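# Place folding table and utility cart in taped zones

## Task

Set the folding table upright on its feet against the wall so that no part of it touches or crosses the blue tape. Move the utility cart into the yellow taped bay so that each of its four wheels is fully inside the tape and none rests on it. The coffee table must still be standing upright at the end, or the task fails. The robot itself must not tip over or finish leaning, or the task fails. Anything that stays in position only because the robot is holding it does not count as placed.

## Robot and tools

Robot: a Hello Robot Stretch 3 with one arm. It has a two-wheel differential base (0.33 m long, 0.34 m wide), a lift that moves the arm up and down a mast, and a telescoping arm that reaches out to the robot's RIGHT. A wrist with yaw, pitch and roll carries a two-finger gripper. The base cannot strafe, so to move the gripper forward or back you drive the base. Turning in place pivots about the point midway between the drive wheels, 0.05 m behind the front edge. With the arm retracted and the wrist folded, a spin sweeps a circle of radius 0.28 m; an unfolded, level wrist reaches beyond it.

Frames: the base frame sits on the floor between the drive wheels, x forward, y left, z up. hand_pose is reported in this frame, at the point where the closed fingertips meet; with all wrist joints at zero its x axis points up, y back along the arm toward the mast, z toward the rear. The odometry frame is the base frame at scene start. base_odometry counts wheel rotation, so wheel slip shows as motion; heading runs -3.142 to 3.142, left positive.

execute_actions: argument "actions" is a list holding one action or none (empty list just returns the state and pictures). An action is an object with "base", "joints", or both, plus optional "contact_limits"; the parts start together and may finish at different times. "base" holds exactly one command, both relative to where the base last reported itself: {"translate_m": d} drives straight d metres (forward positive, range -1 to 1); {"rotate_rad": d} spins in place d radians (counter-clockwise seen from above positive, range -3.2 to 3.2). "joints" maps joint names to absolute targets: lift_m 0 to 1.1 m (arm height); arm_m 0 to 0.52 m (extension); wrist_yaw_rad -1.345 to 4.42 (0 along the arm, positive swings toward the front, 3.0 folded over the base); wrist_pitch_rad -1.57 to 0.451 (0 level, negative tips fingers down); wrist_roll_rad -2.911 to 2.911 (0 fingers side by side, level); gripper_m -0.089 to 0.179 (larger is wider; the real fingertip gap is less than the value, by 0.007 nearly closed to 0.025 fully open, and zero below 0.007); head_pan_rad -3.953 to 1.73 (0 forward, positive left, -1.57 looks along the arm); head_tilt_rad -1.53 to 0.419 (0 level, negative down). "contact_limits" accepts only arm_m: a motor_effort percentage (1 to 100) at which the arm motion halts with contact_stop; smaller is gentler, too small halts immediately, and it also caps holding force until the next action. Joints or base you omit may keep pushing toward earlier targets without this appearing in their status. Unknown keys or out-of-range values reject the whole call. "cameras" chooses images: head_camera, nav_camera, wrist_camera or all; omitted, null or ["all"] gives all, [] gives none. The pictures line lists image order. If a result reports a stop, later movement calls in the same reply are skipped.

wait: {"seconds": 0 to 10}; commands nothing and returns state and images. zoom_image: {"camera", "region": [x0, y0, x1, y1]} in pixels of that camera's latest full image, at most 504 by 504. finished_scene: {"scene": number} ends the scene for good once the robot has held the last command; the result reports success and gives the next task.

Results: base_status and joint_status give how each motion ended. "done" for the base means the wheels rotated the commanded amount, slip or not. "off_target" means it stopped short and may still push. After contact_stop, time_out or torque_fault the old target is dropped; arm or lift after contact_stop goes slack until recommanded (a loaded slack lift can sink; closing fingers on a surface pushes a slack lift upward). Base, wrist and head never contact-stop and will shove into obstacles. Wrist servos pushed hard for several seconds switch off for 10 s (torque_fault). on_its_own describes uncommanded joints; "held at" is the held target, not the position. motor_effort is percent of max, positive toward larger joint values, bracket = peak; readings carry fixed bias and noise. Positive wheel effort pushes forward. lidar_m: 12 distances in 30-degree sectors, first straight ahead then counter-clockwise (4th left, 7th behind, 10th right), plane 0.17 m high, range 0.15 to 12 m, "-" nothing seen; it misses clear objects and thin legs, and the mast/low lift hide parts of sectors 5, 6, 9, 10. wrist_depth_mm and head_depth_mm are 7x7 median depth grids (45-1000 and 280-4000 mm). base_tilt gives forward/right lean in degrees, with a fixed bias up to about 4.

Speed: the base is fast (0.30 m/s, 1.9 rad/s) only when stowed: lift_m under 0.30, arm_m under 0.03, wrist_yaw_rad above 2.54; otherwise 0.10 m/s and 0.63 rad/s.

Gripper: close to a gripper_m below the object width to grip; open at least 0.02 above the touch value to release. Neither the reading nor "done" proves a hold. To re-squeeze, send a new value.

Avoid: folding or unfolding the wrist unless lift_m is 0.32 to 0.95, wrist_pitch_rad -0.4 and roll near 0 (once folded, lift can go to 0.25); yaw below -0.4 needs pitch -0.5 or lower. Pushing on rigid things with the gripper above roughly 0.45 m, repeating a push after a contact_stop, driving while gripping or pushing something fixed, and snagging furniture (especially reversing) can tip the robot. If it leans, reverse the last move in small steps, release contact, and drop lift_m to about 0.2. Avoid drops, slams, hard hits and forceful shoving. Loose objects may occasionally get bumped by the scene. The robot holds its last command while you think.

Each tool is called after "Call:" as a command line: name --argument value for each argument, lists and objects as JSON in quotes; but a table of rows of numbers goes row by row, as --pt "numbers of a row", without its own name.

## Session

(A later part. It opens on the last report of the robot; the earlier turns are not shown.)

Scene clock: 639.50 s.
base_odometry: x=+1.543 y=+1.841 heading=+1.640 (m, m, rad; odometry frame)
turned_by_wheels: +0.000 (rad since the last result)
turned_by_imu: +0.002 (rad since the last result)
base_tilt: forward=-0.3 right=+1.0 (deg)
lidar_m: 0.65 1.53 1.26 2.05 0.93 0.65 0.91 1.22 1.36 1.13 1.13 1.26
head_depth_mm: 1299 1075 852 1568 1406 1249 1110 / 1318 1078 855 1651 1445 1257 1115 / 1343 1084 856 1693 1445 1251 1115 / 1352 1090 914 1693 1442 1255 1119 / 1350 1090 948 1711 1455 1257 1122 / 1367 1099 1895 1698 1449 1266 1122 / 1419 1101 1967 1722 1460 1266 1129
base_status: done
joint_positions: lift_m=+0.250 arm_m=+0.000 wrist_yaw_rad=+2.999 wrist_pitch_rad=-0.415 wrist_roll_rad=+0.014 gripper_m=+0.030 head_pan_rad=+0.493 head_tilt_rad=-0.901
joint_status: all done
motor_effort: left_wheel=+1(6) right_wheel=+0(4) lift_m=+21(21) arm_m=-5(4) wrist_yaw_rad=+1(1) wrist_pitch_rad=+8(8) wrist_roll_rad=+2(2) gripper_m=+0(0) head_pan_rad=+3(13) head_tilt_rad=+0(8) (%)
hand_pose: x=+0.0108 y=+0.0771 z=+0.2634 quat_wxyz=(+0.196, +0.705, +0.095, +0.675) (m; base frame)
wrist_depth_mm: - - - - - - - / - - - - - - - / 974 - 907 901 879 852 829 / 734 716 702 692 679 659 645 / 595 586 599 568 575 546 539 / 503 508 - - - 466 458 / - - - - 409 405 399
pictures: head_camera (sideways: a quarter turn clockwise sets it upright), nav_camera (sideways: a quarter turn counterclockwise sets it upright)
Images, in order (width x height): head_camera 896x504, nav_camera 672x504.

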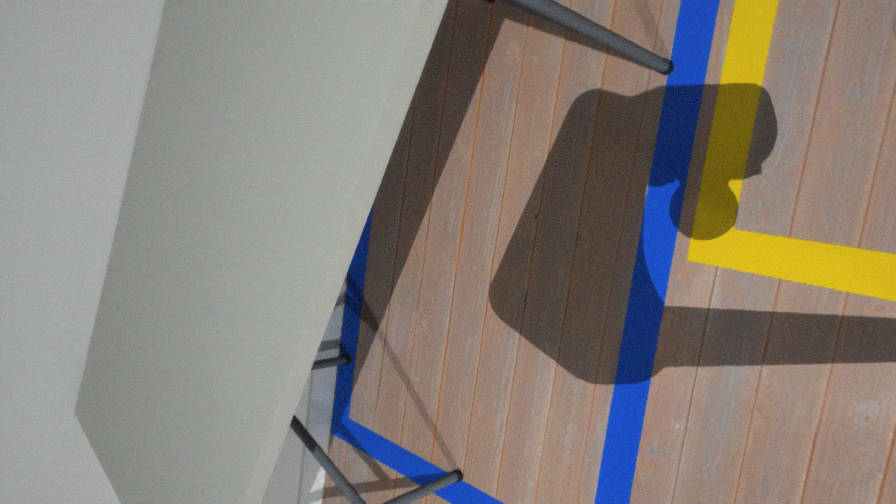

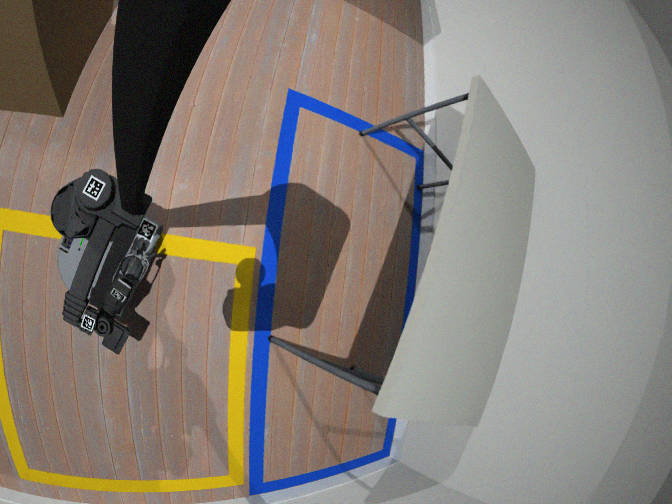

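Call:
execute_actions --actions '[{"base":{"rotate_rad":-0.13}}]' --cameras '[]'

Call:
execute_actions --actions '[{"base":{"translate_m":0.56}}]' --cameras '["wrist_camera"]'

Call:
execute_actions --actions '[{"base":{"translate_m":0.22}}]' --cameras '["wrist_camera"]'

Call:
execute_actions --actions '[{"base":{"translate_m":-0.75},"joints":{"head_pan_rad":0.7,"head_tilt_rad":-0.85}}]' --cameras '["nav_camera","head_camera"]'

Scene clock: 703.27 s.
base_odometry: x=+1.543 y=+1.841 heading=+1.510 (m, m, rad; odometry frame)
turned_by_wheels: -0.130 (rad since the last result)
turned_by_imu: -0.127 (rad since the last result)
base_tilt: forward=-0.4 right=+0.9 (deg)
lidar_m: 0.65 1.53 1.26 2.11 2.07 0.65 0.77 1.21 1.43 1.15 1.13 1.20
head_depth_mm: 1326 1073 854 892 1437 1256 1114 / 1333 1074 852 1613 1440 1259 1115 / 1344 1085 857 1650 1440 1254 1115 / 1347 1086 860 1701 1444 1262 1116 / 1339 1094 891 1700 1452 1264 1119 / 1343 1100 951 1715 1453 1267 1120 / 1349 1104 1913 1714 1459 1273 1126
base_status: done
joint_positions: lift_m=+0.250 arm_m=+0.000 wrist_yaw_rad=+2.999 wrist_pitch_rad=-0.415 wrist_roll_rad=+0.014 gripper_m=+0.030 head_pan_rad=+0.493 head_tilt_rad=-0.901
joint_status: not commanded
motor_effort: left_wheel=+1(7) right_wheel=-1(4) lift_m=+21(21) arm_m=-5(4) wrist_yaw_rad=+1(1) wrist_pitch_rad=+8(8) wrist_roll_rad=+2(2) gripper_m=-1(0) head_pan_rad=+2(2) head_tilt_rad=+0(0) (%)
hand_pose: x=+0.0108 y=+0.0771 z=+0.2634 quat_wxyz=(+0.196, +0.705, +0.095, +0.675) (m; base frame)
wrist_depth_mm: - - - - - - - / - - - - - - - / 978 - 929 890 861 837 822 / 740 712 704 692 676 664 653 / 594 591 595 571 576 544 540 / 504 507 - - - 463 460 / - - - - 407 406 401
pictures: none
No camera images: the call's "cameras" was empty. Leave "cameras" out to get every camera's image.

Scene clock: 706.77 s.
base_odometry: x=+1.577 y=+2.400 heading=+1.510 (m, m, rad; odometry frame)
turned_by_wheels: +0.000 (rad since the last result)
turned_by_imu: +0.000 (rad since the last result)
base_tilt: forward=-0.3 right=+0.9 (deg)
lidar_m: 0.60 1.04 1.09 1.14 2.32 1.22 1.19 1.67 1.18 0.90 0.89 0.94
head_depth_mm: 879 1012 1194 1333 1440 1254 1109 / 884 1019 1176 707 602 555 1098 / 887 1025 1149 709 604 526 467 / 894 1034 1135 709 604 528 468 / 895 1041 862 714 607 528 469 / 901 1048 866 717 609 529 470 / 907 1054 869 717 609 532 486
base_status: done
joint_positions: lift_m=+0.250 arm_m=+0.000 wrist_yaw_rad=+2.999 wrist_pitch_rad=-0.415 wrist_roll_rad=+0.014 gripper_m=+0.030 head_pan_rad=+0.493 head_tilt_rad=-0.901
joint_status: not commanded
motor_effort: left_wheel=+1(7) right_wheel=-1(2) lift_m=+21(21) arm_m=-5(5) wrist_yaw_rad=+1(1) wrist_pitch_rad=+8(8) wrist_roll_rad=+3(2) gripper_m=+0(0) head_pan_rad=+2(3) head_tilt_rad=+0(0) (%)
hand_pose: x=+0.0108 y=+0.0771 z=+0.2634 quat_wxyz=(+0.196, +0.705, +0.095, +0.675) (m; base frame)
wrist_depth_mm: - - - - - - 96 / - - - - - - 98 / 961 - 917 891 869 838 104 / 732 712 702 696 684 668 114 / 594 593 593 573 577 517 497 / 498 507 - - - 154 444 / - - - - 409 166 398
pictures: wrist_camera
Images, in order (width x height): wrist_camera 644x364.

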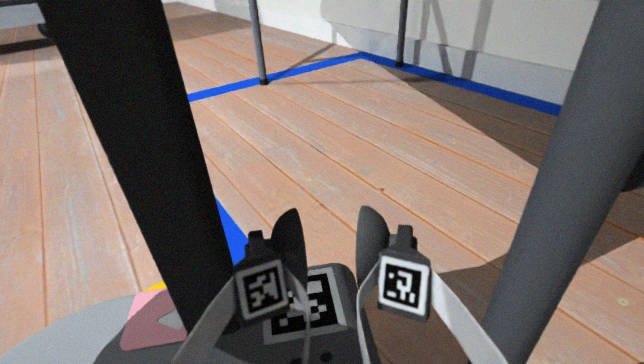

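Scene clock: 709.07 s.
base_odometry: x=+1.590 y=+2.620 heading=+1.510 (m, m, rad; odometry frame)
turned_by_wheels: +0.000 (rad since the last result)
turned_by_imu: +0.000 (rad since the last result)
base_tilt: forward=-0.4 right=+0.9 (deg)
lidar_m: 0.85 0.57 0.89 1.13 2.44 1.48 1.40 1.87 1.05 0.80 0.79 0.84
head_depth_mm: 703 810 957 1173 1396 1255 1112 / 705 814 967 1080 1381 1252 1111 / 710 820 970 711 604 526 474 / 714 824 954 711 606 528 468 / 716 829 939 714 608 529 469 / 722 837 947 716 609 530 469 / 727 841 932 718 610 531 471
base_status: done
joint_positions: lift_m=+0.250 arm_m=+0.000 wrist_yaw_rad=+2.999 wrist_pitch_rad=-0.415 wrist_roll_rad=+0.014 gripper_m=+0.030 head_pan_rad=+0.493 head_tilt_rad=-0.900
joint_status: not commanded
motor_effort: left_wheel=+4(16) right_wheel=+3(9) lift_m=+21(21) arm_m=-5(5) wrist_yaw_rad=+0(1) wrist_pitch_rad=+8(8) wrist_roll_rad=+3(3) gripper_m=+0(0) head_pan_rad=+2(3) head_tilt_rad=+0(0) (%)
hand_pose: x=+0.0107 y=+0.0771 z=+0.2634 quat_wxyz=(+0.196, +0.705, +0.095, +0.675) (m; base frame)
wrist_depth_mm: - - - - - 78 627 / - - - - - 83 686 / 958 - 917 889 864 90 117 / 741 714 708 691 676 99 123 / 597 586 598 563 528 112 540 / 500 511 - - - 435 456 / - - - - 389 404 401
pictures: wrist_camera
Images, in order (width x height): wrist_camera 644x364.

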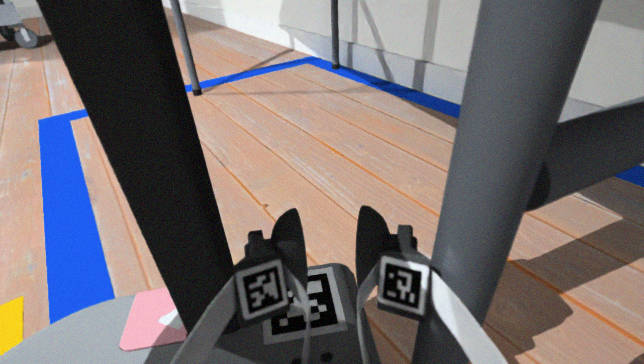

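Scene clock: 713.33 s.
base_odometry: x=+1.545 y=+1.871 heading=+1.510 (m, m, rad; odometry frame)
turned_by_wheels: +0.000 (rad since the last result)
turned_by_imu: +0.001 (rad since the last result)
base_tilt: forward=-0.4 right=+0.9 (deg)
lidar_m: 0.80 1.50 1.59 2.13 2.08 0.67 0.78 1.24 1.44 1.14 1.12 1.18
head_depth_mm: 1253 1192 914 1713 1487 1283 1128 / 1284 1201 919 1774 1483 1283 1127 / 1317 1211 954 1775 1493 1281 1126 / 1359 1208 990 1776 1496 1288 1132 / 1380 1214 1032 1787 1505 1293 1132 / 1426 1225 1933 1786 1498 1293 1137 / 1472 1231 1993 1743 1513 1293 1134
base_status: done
joint_positions: lift_m=+0.250 arm_m=+0.000 wrist_yaw_rad=+2.999 wrist_pitch_rad=-0.415 wrist_roll_rad=+0.014 gripper_m=+0.030 head_pan_rad=+0.693 head_tilt_rad=-0.852
joint_status: all done
motor_effort: left_wheel=+1(6) right_wheel=+0(4) lift_m=+21(21) arm_m=-5(5) wrist_yaw_rad=+1(1) wrist_pitch_rad=+8(8) wrist_roll_rad=+3(2) gripper_m=+0(1) head_pan_rad=+3(18) head_tilt_rad=+0(4) (%)
hand_pose: x=+0.0107 y=+0.0771 z=+0.2634 quat_wxyz=(+0.196, +0.705, +0.095, +0.675) (m; base frame)
wrist_depth_mm: - - - - - - - / - - - - - - - / 969 - 915 885 865 842 822 / 731 715 705 692 686 664 647 / 596 579 601 566 577 547 541 / 499 511 - - - 461 459 / - - - - 410 404 399
pictures: head_camera (sideways: a quarter turn clockwise sets it upright), nav_camera (sideways: a quarter turn counterclockwise sets it upright)
Images, in order (width x height): head_camera 896x504, nav_camera 672x504.

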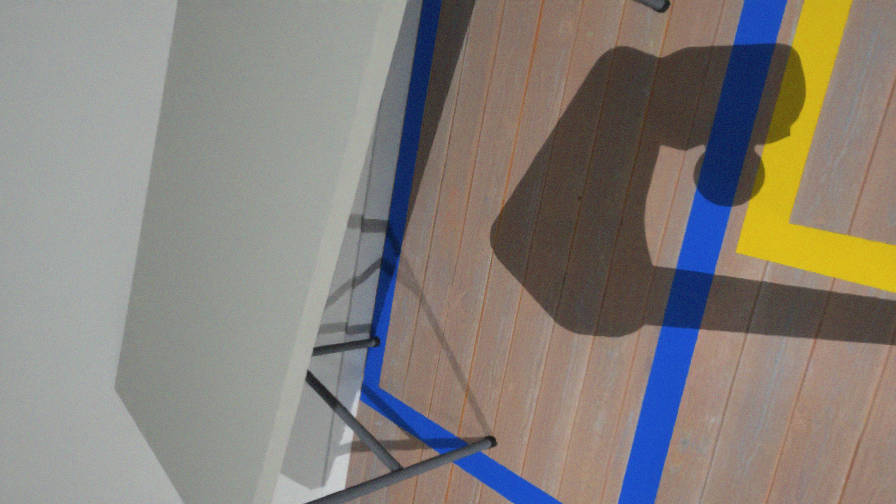

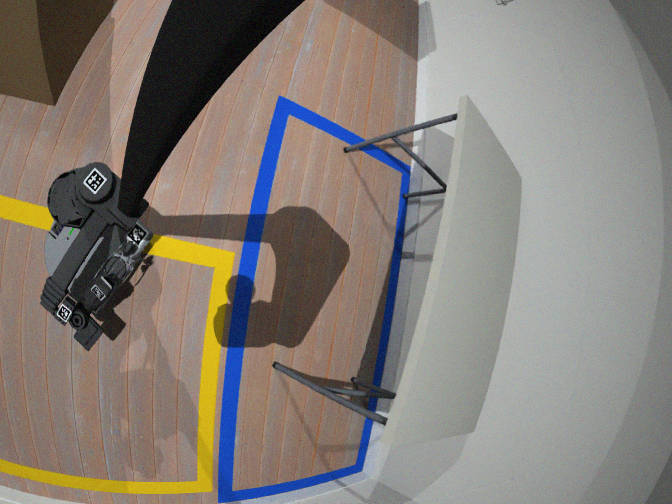

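Call:
execute_actions --actions '[{"base":{"rotate_rad":1.15},"joints":{"head_pan_rad":0.0}}]' --cameras '["head_camera"]'

Scene clock: 744.30 s.
base_odometry: x=+1.545 y=+1.871 heading=+2.660 (m, m, rad; odometry frame)
turned_by_wheels: +1.150 (rad since the last result)
turned_by_imu: +1.127 (rad since the last result)
base_tilt: forward=-0.4 right=+0.8 (deg)
lidar_m: 1.22 2.08 1.08 0.68 0.88 1.23 1.38 1.13 1.12 1.23 0.80 1.51
head_depth_mm: 1382 1187 977 1758 1489 1279 1129 / 1485 1203 1908 1774 1478 1286 1126 / 1601 1209 2046 1776 1488 1283 1128 / 1750 1928 2139 1731 1489 1284 1132 / 1907 2226 2193 1785 1493 1288 1135 / 2109 2510 2225 1794 1498 1288 1135 / 2364 2716 2237 1805 1504 1290 1136
base_status: done
joint_positions: lift_m=+0.250 arm_m=+0.000 wrist_yaw_rad=+2.999 wrist_pitch_rad=-0.415 wrist_roll_rad=+0.014 gripper_m=+0.030 head_pan_rad=+0.007 head_tilt_rad=-0.852
joint_status: all done
motor_effort: left_wheel=+0(6) right_wheel=+1(5) lift_m=+21(21) arm_m=-5(5) wrist_yaw_rad=+1(1) wrist_pitch_rad=+8(8) wrist_roll_rad=+3(3) gripper_m=+0(0) head_pan_rad=-3(32) head_tilt_rad=+0(1) (%)
hand_pose: x=+0.0107 y=+0.0771 z=+0.2634 quat_wxyz=(+0.196, +0.705, +0.095, +0.675) (m; base frame)
wrist_depth_mm: - - 696 855 - - - / - - 751 932 - - - / 970 - 833 841 854 858 820 / 732 711 708 694 676 660 655 / 592 587 594 564 575 551 537 / 502 507 - - - 462 460 / - - - - 409 402 402
pictures: head_camera (sideways: a quarter turn clockwise sets it upright)
Images, in order (width x height): head_camera 896x504.

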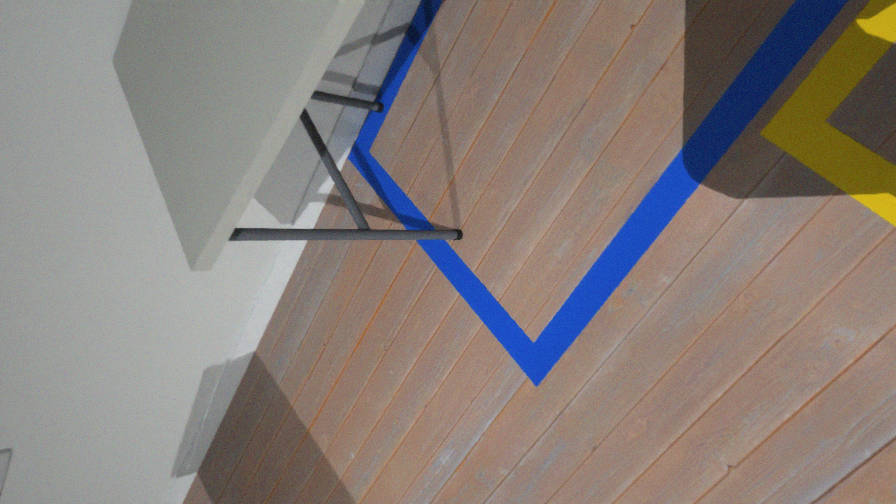

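Call:
execute_actions --actions '[]'

Scene clock: 769.23 s.
base_odometry: x=+1.545 y=+1.871 heading=+2.660 (m, m, rad; odometry frame)
turned_by_wheels: +0.000 (rad since the last result)
turned_by_imu: +0.001 (rad since the last result)
base_tilt: forward=-0.4 right=+0.9 (deg)
lidar_m: 1.21 2.08 1.08 0.68 0.88 1.23 1.38 1.13 1.12 1.23 0.80 1.50
head_depth_mm: 1378 1190 979 1769 1476 1281 1126 / 1483 1195 1900 1776 1488 1281 1125 / 1591 1207 2045 1789 1490 1279 1125 / 1746 1913 2138 1723 1486 1288 1127 / 1903 2226 2221 1795 1503 1289 1130 / 2105 2528 2223 1803 1513 1295 1140 / 2365 2714 2230 1800 1502 1293 1137
base_status: done
joint_positions: lift_m=+0.250 arm_m=+0.000 wrist_yaw_rad=+2.999 wrist_pitch_rad=-0.415 wrist_roll_rad=+0.014 gripper_m=+0.030 head_pan_rad=+0.007 head_tilt_rad=-0.852
joint_status: all done
motor_effort: left_wheel=+0(6) right_wheel=+1(5) lift_m=+21(21) arm_m=-5(5) wrist_yaw_rad=+1(1) wrist_pitch_rad=+8(8) wrist_roll_rad=+2(3) gripper_m=+0(0) head_pan_rad=-3(32) head_tilt_rad=+0(1) (%)
hand_pose: x=+0.0107 y=+0.0771 z=+0.2634 quat_wxyz=(+0.196, +0.705, +0.095, +0.675) (m; base frame)
wrist_depth_mm: - - 693 869 - - - / - - 760 940 - - - / 963 - 825 849 865 851 822 / 737 718 708 694 681 664 654 / 596 586 595 564 579 546 537 / 501 513 - - - 465 459 / - - - - 411 405 399
pictures: head_camera (sideways: a quarter turn clockwise sets it upright), nav_camera (sideways: a quarter turn counterclockwise sets it upright), wrist_camera
Images, in order (width x height): head_camera 896x504, nav_camera 672x504, wrist_camera 644x364.

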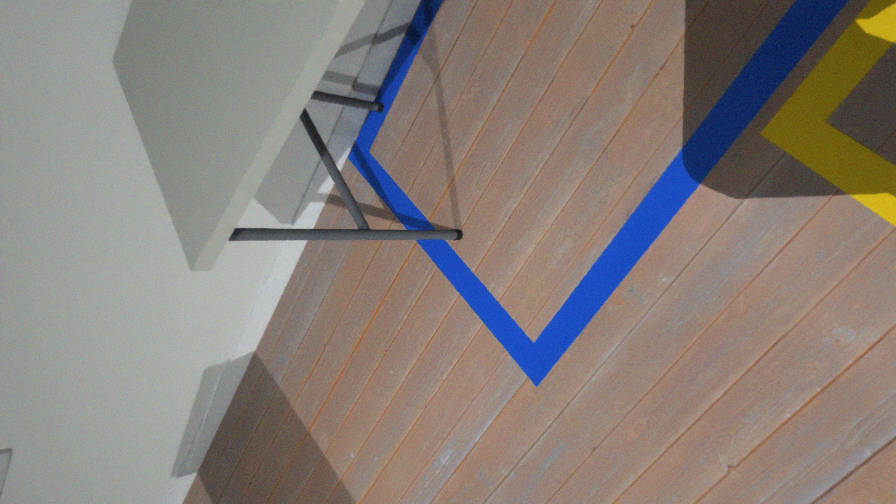

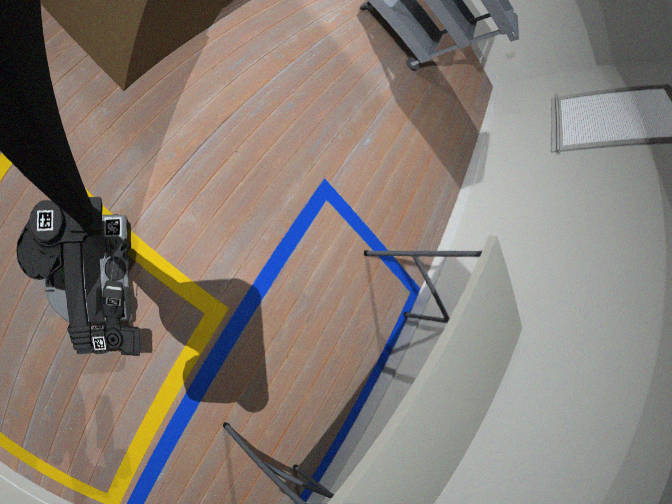

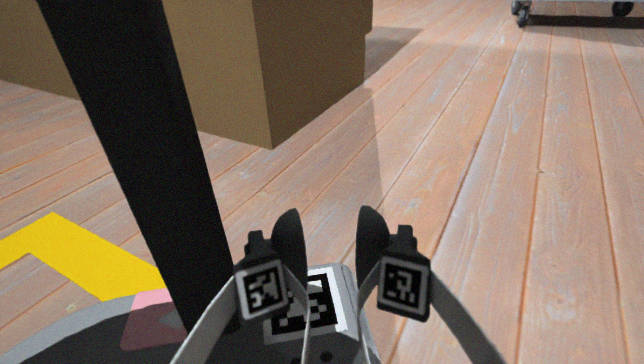

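Call:
execute_actions --actions '[{"base":{"translate_m":0.45}}]' --cameras '[]'

Call:
execute_actions --actions '[{"base":{"rotate_rad":1.6},"joints":{"lift_m":0.29,"head_pan_rad":-1.57,"head_tilt_rad":-0.9}}]' --cameras '[]'

Call:
execute_actions --actions '[{"joints":{"lift_m":0.34}}]' --cameras '[]'

Call:
execute_actions --actions '[{"joints":{"wrist_yaw_rad":0,"wrist_pitch_rad":-0.4,"gripper_m":0.15}}]' --cameras '["head_camera"]'

Scene clock: 787.57 s.
base_odometry: x=+1.146 y=+2.079 heading=+2.660 (m, m, rad; odometry frame)
turned_by_wheels: +0.000 (rad since the last result)
turned_by_imu: +0.001 (rad since the last result)
base_tilt: forward=-0.2 right=+0.8 (deg)
lidar_m: 0.77 2.00 1.79 0.97 0.93 1.66 1.73 1.41 1.40 0.71 1.16 1.16
head_depth_mm: 1055 1138 916 739 1415 1279 1127 / 1130 1245 919 762 1483 1278 1124 / 1220 1384 919 1252 1488 1280 1128 / 1330 1524 1640 1734 1456 1281 1128 / 1453 1691 2004 1784 1494 1285 1133 / 1605 1911 2149 1789 1497 1291 1128 / 1791 2179 2227 1794 1502 1291 1138
base_status: done
joint_positions: lift_m=+0.250 arm_m=+0.000 wrist_yaw_rad=+2.999 wrist_pitch_rad=-0.415 wrist_roll_rad=+0.014 gripper_m=+0.030 head_pan_rad=+0.007 head_tilt_rad=-0.852
joint_status: not commanded
motor_effort: left_wheel=+0(6) right_wheel=+1(5) lift_m=+21(21) arm_m=-5(5) wrist_yaw_rad=+1(1) wrist_pitch_rad=+8(8) wrist_roll_rad=+2(3) gripper_m=-1(0) head_pan_rad=-3(3) head_tilt_rad=+0(0) (%)
hand_pose: x=+0.0107 y=+0.0771 z=+0.2634 quat_wxyz=(+0.196, +0.705, +0.095, +0.675) (m; base frame)
wrist_depth_mm: 645 - - - - - - / 672 - - - - - - / 726 - 919 883 866 836 825 / 740 714 706 689 672 661 650 / 595 593 601 567 574 549 542 / 502 514 - - - 465 457 / - - - - 410 407 401
pictures: none
No camera images: the call's "cameras" was empty. Leave "cameras" out to get every camera's image.

Scene clock: 789.83 s.
base_odometry: x=+1.146 y=+2.079 heading=-2.023 (m, m, rad; odometry frame)
turned_by_wheels: +1.600 (rad since the last result)
turned_by_imu: +1.565 (rad since the last result)
base_tilt: forward=-0.4 right=+0.9 (deg)
lidar_m: 0.96 0.82 1.66 1.72 1.41 1.40 0.71 1.16 1.16 0.77 2.03 1.78
head_depth_mm: 1081 1103 865 714 1443 1257 1113 / 1164 1268 870 774 1452 1259 1134 / 1253 1439 874 1633 1447 1263 1138 / 1370 1581 1757 1685 1428 1268 1156 / 1509 1773 2019 1725 1460 1269 1119 / 1659 2004 2120 1726 1467 1272 1128 / 1885 2312 2111 1728 1464 1276 1127
base_status: done
joint_positions: lift_m=+0.290 arm_m=+0.000 wrist_yaw_rad=+2.999 wrist_pitch_rad=-0.416 wrist_roll_rad=+0.014 gripper_m=+0.030 head_pan_rad=-1.563 head_tilt_rad=-0.889
joint_status: all done
motor_effort: left_wheel=+0(5) right_wheel=+1(6) lift_m=+28(28) arm_m=-5(5) wrist_yaw_rad=+1(1) wrist_pitch_rad=+8(8) wrist_roll_rad=+3(2) gripper_m=+0(1) head_pan_rad=-3(34) head_tilt_rad=-4(9) (%)
hand_pose: x=+0.0107 y=+0.0771 z=+0.3030 quat_wxyz=(+0.196, +0.705, +0.095, +0.675) (m; base frame)
wrist_depth_mm: - - - - - - - / - - - - - - - / - - - 984 965 921 863 / 811 781 772 765 752 738 713 / 657 649 653 626 632 606 595 / 549 546 - 548 - 514 507 / 477 496 - - 449 446 441
pictures: none
No camera images: the call's "cameras" was empty. Leave "cameras" out to get every camera's image.

Scene clock: 791.10 s.
base_odometry: x=+1.146 y=+2.079 heading=-2.023 (m, m, rad; odometry frame)
turned_by_wheels: +0.000 (rad since the last result)
turned_by_imu: +0.000 (rad since the last result)
base_tilt: forward=-0.4 right=+0.9 (deg)
lidar_m: 0.96 0.82 1.66 1.72 1.41 1.40 0.71 1.16 1.16 0.77 2.02 1.79
head_depth_mm: 1083 1105 865 715 1449 1256 1111 / 1161 1271 871 773 1450 1262 1134 / 1259 1431 875 1627 1459 1267 1140 / 1372 1585 1752 1677 1423 1274 1163 / 1508 1771 2019 1719 1462 1274 1122 / 1662 2006 2117 1737 1456 1271 1132 / 1878 2328 2116 1728 1470 1271 1129
base_status: not commanded
joint_positions: lift_m=+0.340 arm_m=+0.000 wrist_yaw_rad=+2.999 wrist_pitch_rad=-0.416 wrist_roll_rad=+0.014 gripper_m=+0.030 head_pan_rad=-1.563 head_tilt_rad=-0.889
joint_status: all done
motor_effort: left_wheel=+0(0) right_wheel=+1(1) lift_m=+29(31) arm_m=-6(5) wrist_yaw_rad=+1(1) wrist_pitch_rad=+8(8) wrist_roll_rad=+3(2) gripper_m=+0(0) head_pan_rad=-3(3) head_tilt_rad=-4(4) (%)
hand_pose: x=+0.0107 y=+0.0771 z=+0.3530 quat_wxyz=(+0.196, +0.705, +0.095, +0.675) (m; base frame)
wrist_depth_mm: - - - - - - - / - - - - - - - / - - - - - - 921 / 912 869 871 855 840 819 753 / 735 724 735 704 710 684 665 / 619 608 - 589 - 575 569 / 530 526 - 546 501 495 489
pictures: none
No camera images: the call's "cameras" was empty. Leave "cameras" out to get every camera's image.

Scene clock: 793.60 s.
base_odometry: x=+1.146 y=+2.079 heading=-2.023 (m, m, rad; odometry frame)
turned_by_wheels: +0.000 (rad since the last result)
turned_by_imu: +0.000 (rad since the last result)
base_tilt: forward=-0.3 right=+0.9 (deg)
lidar_m: 0.96 0.82 1.66 1.72 1.41 1.40 0.71 1.17 1.16 0.77 2.03 1.79
head_depth_mm: 1078 1102 864 715 1456 1258 1117 / 1163 1268 868 775 1450 1261 1133 / 1258 1432 872 1632 1461 1269 1136 / 1367 1582 1741 1678 1431 1277 1120 / 1509 1782 2019 1720 1459 1272 1122 / 1671 1999 2095 1732 1472 1272 1124 / 1884 2308 2115 1734 1465 1273 1129
base_status: not commanded
joint_positions: lift_m=+0.340 arm_m=+0.000 wrist_yaw_rad=+0.003 wrist_pitch_rad=-0.416 wrist_roll_rad=+0.014 gripper_m=+0.150 head_pan_rad=-1.563 head_tilt_rad=-0.889
joint_status: all done
motor_effort: left_wheel=-1(0) right_wheel=+1(1) lift_m=+28(28) arm_m=-5(5) wrist_yaw_rad=-2(3) wrist_pitch_rad=+8(11) wrist_roll_rad=+2(2) gripper_m=+0(91) head_pan_rad=-3(3) head_tilt_rad=-4(4) (%)
hand_pose: x=-0.0209 y=-0.3700 z=+0.3530 quat_wxyz=(+0.687, +0.146, -0.696, -0.146) (m; base frame)
wrist_depth_mm: - - - - 940 805 714 / - - - - - 862 759 / - - - - - 930 796 / 911 886 884 854 853 819 778 / 740 744 715 702 684 704 667 / 615 - 603 592 585 569 583 / 528 510 514 518 503 501 486
pictures: head_camera (sideways: a quarter turn clockwise sets it upright)
Images, in order (width x height): head_camera 896x504.

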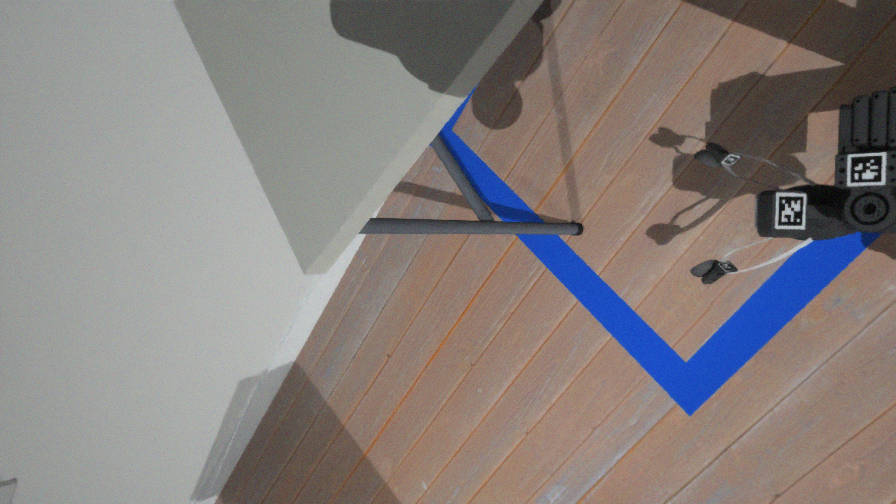

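Call:
execute_actions --actions '[{"joints":{"lift_m":0.17,"arm_m":0.3}}]' --cameras '["head_camera","wrist_camera"]'

Scene clock: 801.57 s.
base_odometry: x=+1.146 y=+2.079 heading=-2.023 (m, m, rad; odometry frame)
turned_by_wheels: +0.000 (rad since the last result)
turned_by_imu: +0.001 (rad since the last result)
base_tilt: forward=-0.4 right=+1.0 (deg)
lidar_m: 0.96 0.82 1.66 1.71 1.41 1.40 0.71 1.17 1.16 0.77 2.03 1.79
head_depth_mm: 1077 1097 865 714 1442 1257 1114 / 1157 1265 869 775 1452 1259 1113 / 1253 1431 875 1635 1484 1227 1117 / 1367 1585 1748 1671 1440 1261 1126 / 1509 1774 2013 1729 1458 1270 1125 / 1676 2017 2106 1727 1457 1267 1128 / 1886 2308 2103 1732 1475 1275 1130
base_status: not commanded
joint_positions: lift_m=+0.170 arm_m=+0.300 wrist_yaw_rad=+0.002 wrist_pitch_rad=-0.416 wrist_roll_rad=+0.014 gripper_m=+0.150 head_pan_rad=-1.563 head_tilt_rad=-0.889
joint_status: all done
motor_effort: left_wheel=+0(1) right_wheel=+1(1) lift_m=+20(27) arm_m=+5(6) wrist_yaw_rad=-2(3) wrist_pitch_rad=+8(8) wrist_roll_rad=+2(2) gripper_m=+0(1) head_pan_rad=-3(3) head_tilt_rad=-4(4) (%)
hand_pose: x=-0.0212 y=-0.6693 z=+0.1834 quat_wxyz=(+0.687, +0.146, -0.696, -0.147) (m; base frame)
wrist_depth_mm: - - - 819 712 619 528 / - - - 848 762 650 573 / 761 734 717 621 678 637 591 / 577 568 558 515 531 523 511 / 470 479 457 430 440 444 424 / 394 - 383 366 372 363 371 / 346 325 333 328 324 321 310
pictures: head_camera (sideways: a quarter turn clockwise sets it upright), wrist_camera
Images, in order (width x height): head_camera 896x504, wrist_camera 644x364.

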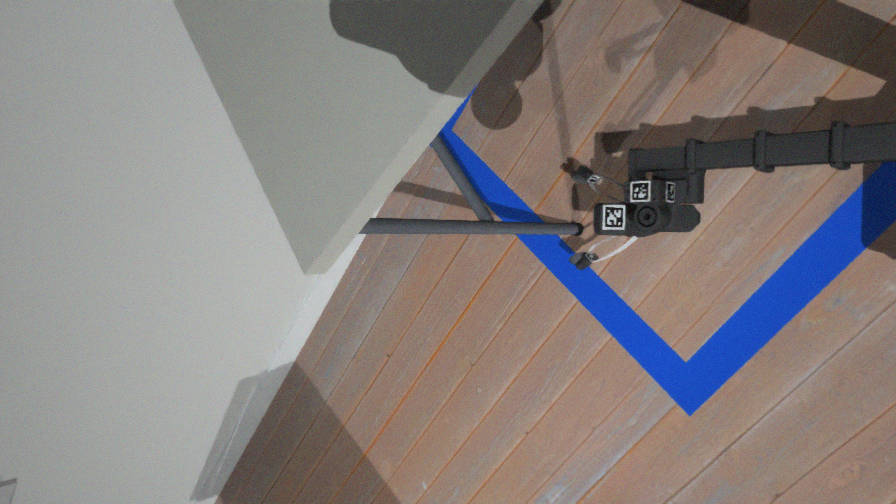

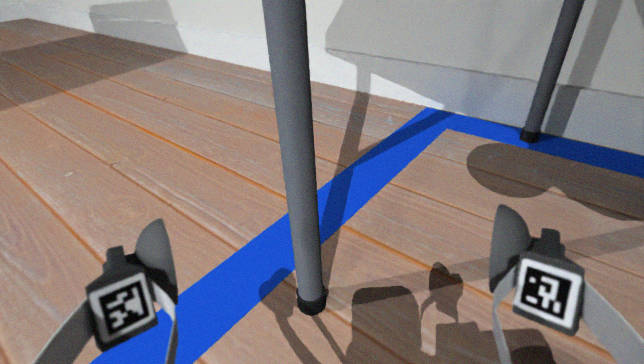

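Call:
execute_actions --actions '[{"joints":{"arm_m":0.44}}]' --cameras '["wrist_camera"]'

Call:
execute_actions --actions '[{"joints":{"gripper_m":0.01}}]' --cameras '["wrist_camera","head_camera"]'

Scene clock: 807.97 s.
base_odometry: x=+1.146 y=+2.079 heading=-2.023 (m, m, rad; odometry frame)
turned_by_wheels: +0.000 (rad since the last result)
turned_by_imu: +0.001 (rad since the last result)
base_tilt: forward=-0.3 right=+0.9 (deg)
lidar_m: 0.96 0.82 1.65 1.72 1.41 1.40 0.71 1.17 1.16 0.77 2.03 1.79
head_depth_mm: 1081 1101 867 713 1443 1260 1112 / 1156 1267 868 776 1458 1258 1117 / 1260 1430 871 1629 1485 1263 1118 / 1375 1591 1754 1679 1442 1266 1122 / 1504 1771 2020 1717 1463 1272 1119 / 1667 2017 2106 1729 1468 1274 1128 / 1882 2312 2113 1736 1472 1280 1128
base_status: not commanded
joint_positions: lift_m=+0.170 arm_m=+0.440 wrist_yaw_rad=+0.002 wrist_pitch_rad=-0.416 wrist_roll_rad=+0.014 gripper_m=+0.150 head_pan_rad=-1.563 head_tilt_rad=-0.889
joint_status: all done
motor_effort: left_wheel=+0(0) right_wheel=+1(1) lift_m=+21(21) arm_m=+6(6) wrist_yaw_rad=-1(2) wrist_pitch_rad=+8(8) wrist_roll_rad=+2(2) gripper_m=+1(0) head_pan_rad=-2(3) head_tilt_rad=-4(4) (%)
hand_pose: x=-0.0212 y=-0.8093 z=+0.1834 quat_wxyz=(+0.687, +0.146, -0.696, -0.147) (m; base frame)
wrist_depth_mm: - - 68 722 615 531 457 / - - 74 750 663 560 486 / 757 734 81 661 650 583 496 / 574 564 91 521 539 521 497 / 467 477 421 425 441 448 426 / 394 - 371 353 375 362 371 / 343 324 323 311 324 320 310
pictures: wrist_camera
Images, in order (width x height): wrist_camera 644x364.

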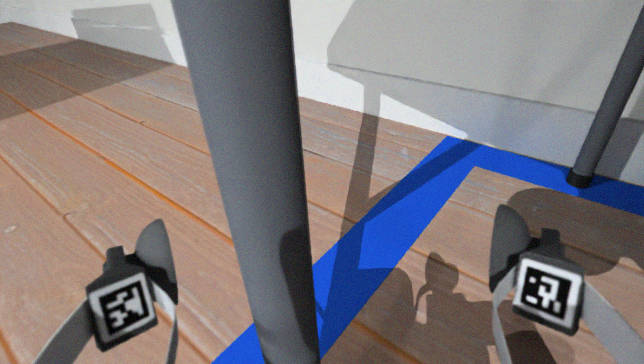

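Scene clock: 810.03 s.
base_odometry: x=+1.146 y=+2.079 heading=-2.022 (m, m, rad; odometry frame)
turned_by_wheels: +0.001 (rad since the last result)
turned_by_imu: +0.006 (rad since the last result)
base_tilt: forward=-0.3 right=+1.0 (deg)
lidar_m: 0.96 0.82 1.65 1.71 1.41 1.40 0.71 1.16 1.16 0.77 1.82 1.78
head_depth_mm: 1084 1119 867 716 1449 1257 1114 / 1169 1271 870 773 1453 1261 1115 / 1258 1443 869 1636 1503 1261 1121 / 1382 1598 1810 1675 1449 1267 1120 / 1519 1791 2030 1726 1459 1270 1123 / 1691 2027 2102 1734 1467 1270 1122 / 1898 2318 2106 1730 1469 1278 1127
base_status: not commanded
joint_positions: lift_m=+0.170 arm_m=+0.440 wrist_yaw_rad=+0.040 wrist_pitch_rad=-0.420 wrist_roll_rad=+0.014 gripper_m=+0.010 head_pan_rad=-1.563 head_tilt_rad=-0.889
joint_status: all done
on_its_own: wrist_yaw_rad is at rest, and its effort (-32) is outside its rest range (-12 to +12)
motor_effort: left_wheel=+12(14) right_wheel=-16(19) lift_m=+21(21) arm_m=+6(6) wrist_yaw_rad=-32(36) wrist_pitch_rad=+11(11) wrist_roll_rad=+2(2) gripper_m=-12(99) head_pan_rad=-3(3) head_tilt_rad=-4(4) (%)
hand_pose: x=-0.0126 y=-0.8086 z=+0.1825 quat_wxyz=(+0.690, +0.160, -0.693, -0.135) (m; base frame)
wrist_depth_mm: - - - 69 636 539 472 / - - 930 75 677 578 492 / 754 732 705 82 663 591 507 / 577 566 550 91 529 518 489 / 468 457 462 101 445 429 420 / 396 388 397 115 379 365 360 / 341 338 323 138 323 318 313
pictures: head_camera (sideways: a quarter turn clockwise sets it upright), wrist_camera
Images, in order (width x height): head_camera 896x504, wrist_camera 644x364.

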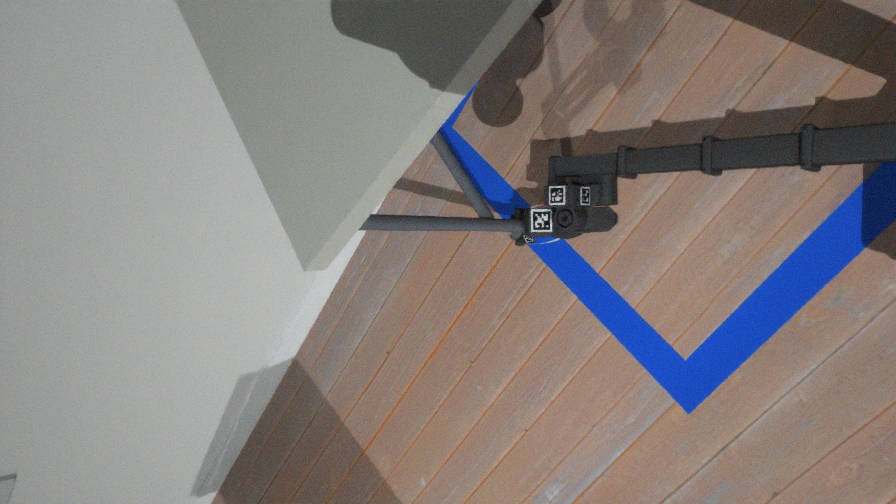

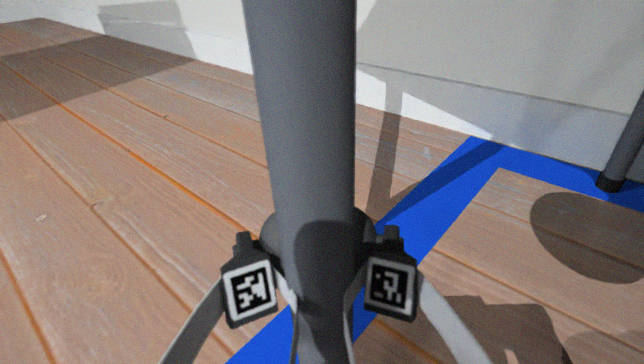

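Set yaw to relieve, then retract.

Call:
execute_actions --actions '[{"joints":{"wrist_yaw_rad":0.08,"arm_m":0.32}}]' --cameras '["wrist_camera","head_camera"]'

Scene clock: 815.03 s.
base_odometry: x=+1.146 y=+2.079 heading=-2.023 (m, m, rad; odometry frame)
turned_by_wheels: -0.001 (rad since the last result)
turned_by_imu: +0.000 (rad since the last result)
base_tilt: forward=-0.3 right=+1.0 (deg)
lidar_m: 0.96 0.82 1.66 1.71 1.41 1.40 0.78 1.16 1.08 0.66 1.82 1.78
head_depth_mm: 1083 1156 865 714 1355 1262 1114 / 1161 1312 871 725 1444 1258 1117 / 1260 1445 872 776 1456 1242 1115 / 1377 1602 1803 1673 1456 1268 1117 / 1508 1784 2033 1722 1466 1266 1126 / 1670 2040 2097 1732 1465 1272 1128 / 1895 2340 2116 1735 1470 1280 1127
base_status: not commanded
joint_positions: lift_m=+0.170 arm_m=+0.321 wrist_yaw_rad=+0.091 wrist_pitch_rad=-0.410 wrist_roll_rad=+0.014 gripper_m=+0.010 head_pan_rad=-1.563 head_tilt_rad=-0.889
joint_status: all done
motor_effort: left_wheel=+4(5) right_wheel=-6(6) lift_m=+24(25) arm_m=-14(18) wrist_yaw_rad=-8(8) wrist_pitch_rad=+5(11) wrist_roll_rad=+2(2) gripper_m=-8(10) head_pan_rad=-3(3) head_tilt_rad=-4(4) (%)
hand_pose: x=-0.0011 y=-0.6904 z=+0.1845 quat_wxyz=(+0.693, +0.174, -0.690, -0.114) (m; base frame)
wrist_depth_mm: - - - 75 748 630 538 / - - - 82 797 660 571 / 768 746 725 90 693 648 579 / 587 575 564 100 534 528 504 / 472 464 461 110 457 435 425 / 397 389 396 125 - 370 364 / 338 337 326 155 319 323 318
pictures: head_camera (sideways: a quarter turn clockwise sets it upright), wrist_camera
Images, in order (width x height): head_camera 896x504, wrist_camera 644x364.

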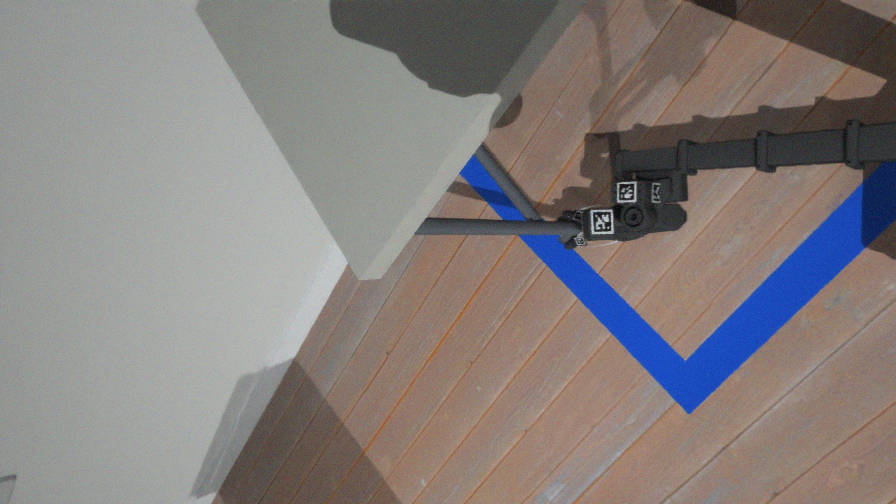

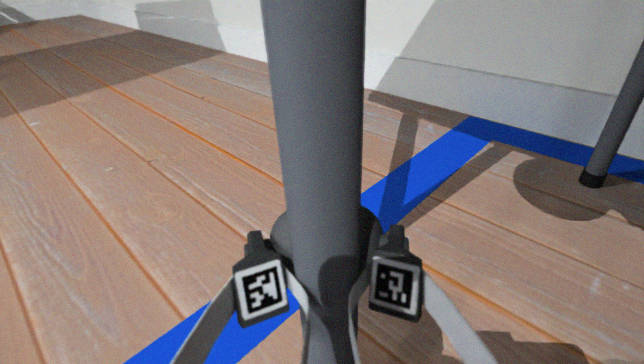

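Call:
execute_actions --actions '[{"joints":{"wrist_yaw_rad":0.1,"arm_m":0.2}}]' --cameras '["wrist_camera","head_camera"]'

Scene clock: 820.43 s.
base_odometry: x=+1.146 y=+2.079 heading=-2.023 (m, m, rad; odometry frame)
turned_by_wheels: +0.000 (rad since the last result)
turned_by_imu: +0.001 (rad since the last result)
base_tilt: forward=-0.4 right=+0.9 (deg)
lidar_m: 0.96 0.82 1.65 1.71 1.40 1.40 0.86 1.16 0.98 0.54 1.82 1.78
head_depth_mm: 1085 1192 866 712 619 1255 1117 / 1170 1317 868 716 1361 1258 1120 / 1266 1446 1611 718 1393 1315 1118 / 1374 1594 1900 758 1428 1266 1118 / 1519 1789 2035 1727 1462 1272 1120 / 1686 2023 2108 1725 1464 1270 1120 / 1895 2334 2129 1726 1467 1273 1128
base_status: not commanded
joint_positions: lift_m=+0.170 arm_m=+0.201 wrist_yaw_rad=+0.108 wrist_pitch_rad=-0.412 wrist_roll_rad=+0.014 gripper_m=+0.010 head_pan_rad=-1.563 head_tilt_rad=-0.889
joint_status: all done
motor_effort: left_wheel=+4(4) right_wheel=-5(6) lift_m=+25(25) arm_m=-13(18) wrist_yaw_rad=-7(9) wrist_pitch_rad=+7(7) wrist_roll_rad=+2(2) gripper_m=-7(9) head_pan_rad=-3(3) head_tilt_rad=-4(4) (%)
hand_pose: x=+0.0028 y=-0.5697 z=+0.1839 quat_wxyz=(+0.694, +0.181, -0.688, -0.109) (m; base frame)
wrist_depth_mm: - - - 75 860 727 614 / - - - 82 871 740 619 / 755 742 718 89 681 664 617 / 581 576 557 99 535 528 510 / 471 462 458 111 457 430 428 / 396 390 392 125 - 367 363 / 340 336 327 151 323 321 316
pictures: head_camera (sideways: a quarter turn clockwise sets it upright), wrist_camera
Images, in order (width x height): head_camera 896x504, wrist_camera 644x364.

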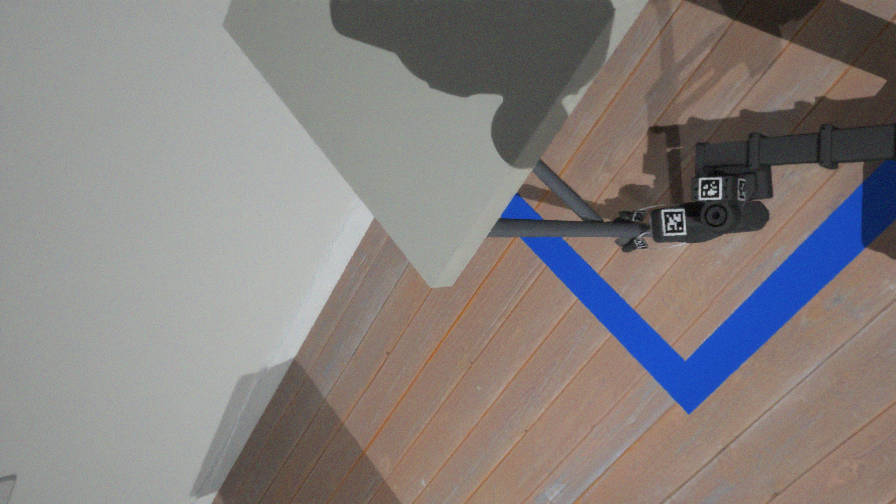

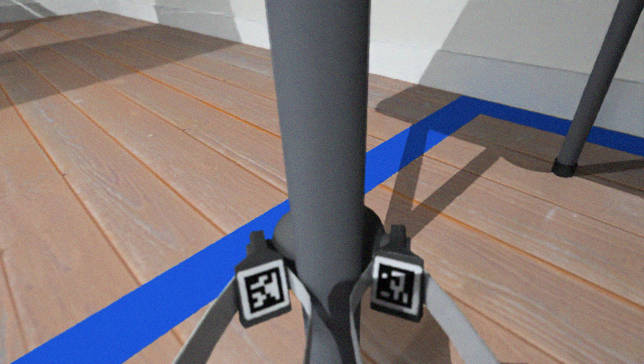

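Call:
execute_actions --actions '[{"joints":{"gripper_m":0.15}}]' --cameras '[]'

Call:
execute_actions --actions '[{"joints":{"arm_m":0.02,"wrist_yaw_rad":0,"head_pan_rad":-2.3,"head_tilt_rad":-0.75}}]'

Scene clock: 849.90 s.
base_odometry: x=+1.146 y=+2.079 heading=-2.023 (m, m, rad; odometry frame)
turned_by_wheels: +0.000 (rad since the last result)
turned_by_imu: +0.001 (rad since the last result)
base_tilt: forward=-0.4 right=+0.9 (deg)
lidar_m: 0.96 0.82 1.66 1.71 1.41 1.40 0.86 1.16 0.98 0.54 1.82 1.79
head_depth_mm: 1081 1187 866 714 619 1265 1116 / 1164 1318 868 716 1361 1259 1119 / 1257 1437 1593 718 1395 1312 1120 / 1375 1595 1896 759 1428 1244 1122 / 1517 1786 2026 1716 1459 1269 1125 / 1688 2020 2134 1726 1464 1271 1129 / 1895 2335 2109 1727 1468 1274 1123
base_status: not commanded
joint_positions: lift_m=+0.170 arm_m=+0.200 wrist_yaw_rad=+0.103 wrist_pitch_rad=-0.413 wrist_roll_rad=+0.014 gripper_m=+0.150 head_pan_rad=-1.563 head_tilt_rad=-0.889
joint_status: all done
motor_effort: left_wheel=+1(3) right_wheel=+0(4) lift_m=+25(25) arm_m=-5(14) wrist_yaw_rad=-3(6) wrist_pitch_rad=+7(7) wrist_roll_rad=+2(2) gripper_m=+0(91) head_pan_rad=-3(3) head_tilt_rad=-4(4) (%)
hand_pose: x=+0.0016 y=-0.5692 z=+0.1838 quat_wxyz=(+0.694, +0.180, -0.688, -0.111) (m; base frame)
wrist_depth_mm: - - - 76 865 711 606 / - - - 82 878 745 615 / 761 740 722 91 683 678 619 / 577 566 556 101 537 526 517 / 474 476 457 114 444 450 426 / 394 - 385 130 370 364 372 / 347 327 334 152 325 320 310
pictures: none
No camera images: the call's "cameras" was empty. Leave "cameras" out to get every camera's image.

Scene clock: 852.47 s.
base_odometry: x=+1.146 y=+2.079 heading=-2.023 (m, m, rad; odometry frame)
turned_by_wheels: +0.000 (rad since the last result)
turned_by_imu: +0.000 (rad since the last result)
base_tilt: forward=-0.3 right=+1.0 (deg)
lidar_m: 0.96 0.82 1.66 1.71 1.41 1.40 0.86 1.16 0.98 0.54 1.82 1.79
head_depth_mm: 981 1106 1191 827 672 1280 1160 / 978 1105 1187 831 675 1290 1166 / 976 1101 1193 833 675 1289 1165 / 977 1107 1190 834 676 1288 1164 / 982 1103 1188 838 676 1298 1167 / 979 1101 1192 839 681 1294 1171 / 981 1107 1191 840 681 1270 1132
base_status: not commanded
joint_positions: lift_m=+0.170 arm_m=+0.020 wrist_yaw_rad=+0.002 wrist_pitch_rad=-0.414 wrist_roll_rad=+0.014 gripper_m=+0.150 head_pan_rad=-2.293 head_tilt_rad=-0.754
joint_status: all done
motor_effort: left_wheel=+1(1) right_wheel=+0(0) lift_m=+25(25) arm_m=-5(5) wrist_yaw_rad=-2(2) wrist_pitch_rad=+7(7) wrist_roll_rad=+2(2) gripper_m=+0(0) head_pan_rad=-3(32) head_tilt_rad=+1(10) (%)
hand_pose: x=-0.0212 y=-0.3903 z=+0.1836 quat_wxyz=(+0.687, +0.145, -0.697, -0.146) (m; base frame)
wrist_depth_mm: - - - - 937 792 711 / - - - 920 930 825 732 / 764 746 726 635 682 672 655 / 583 568 560 525 539 531 516 / 468 486 457 431 443 450 431 / 396 - 387 380 377 364 374 / 346 327 332 330 326 321 311
pictures: head_camera (sideways: a quarter turn clockwise sets it upright), nav_camera (sideways: a quarter turn counterclockwise sets it upright), wrist_camera
Images, in order (width x height): head_camera 896x504, nav_camera 672x504, wrist_camera 644x364.

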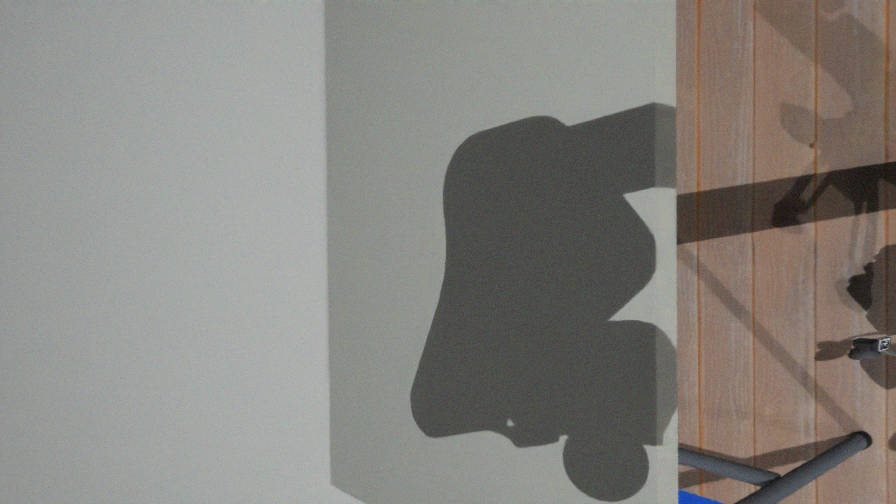

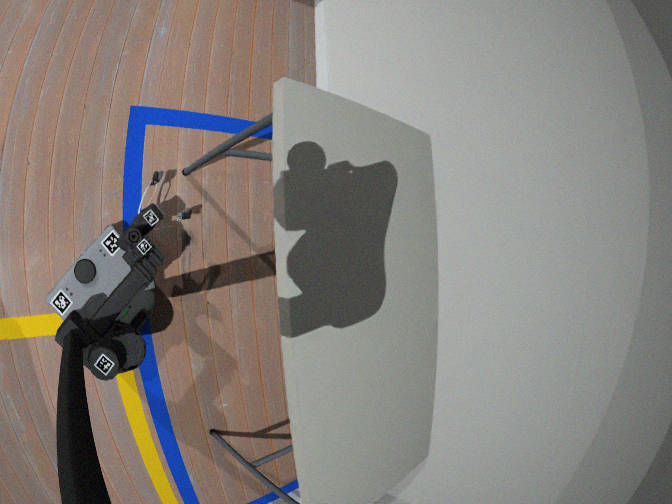

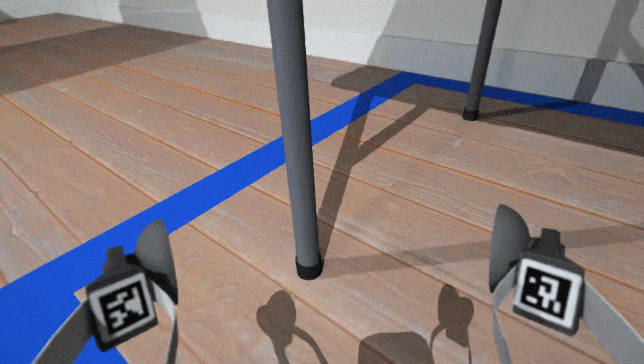

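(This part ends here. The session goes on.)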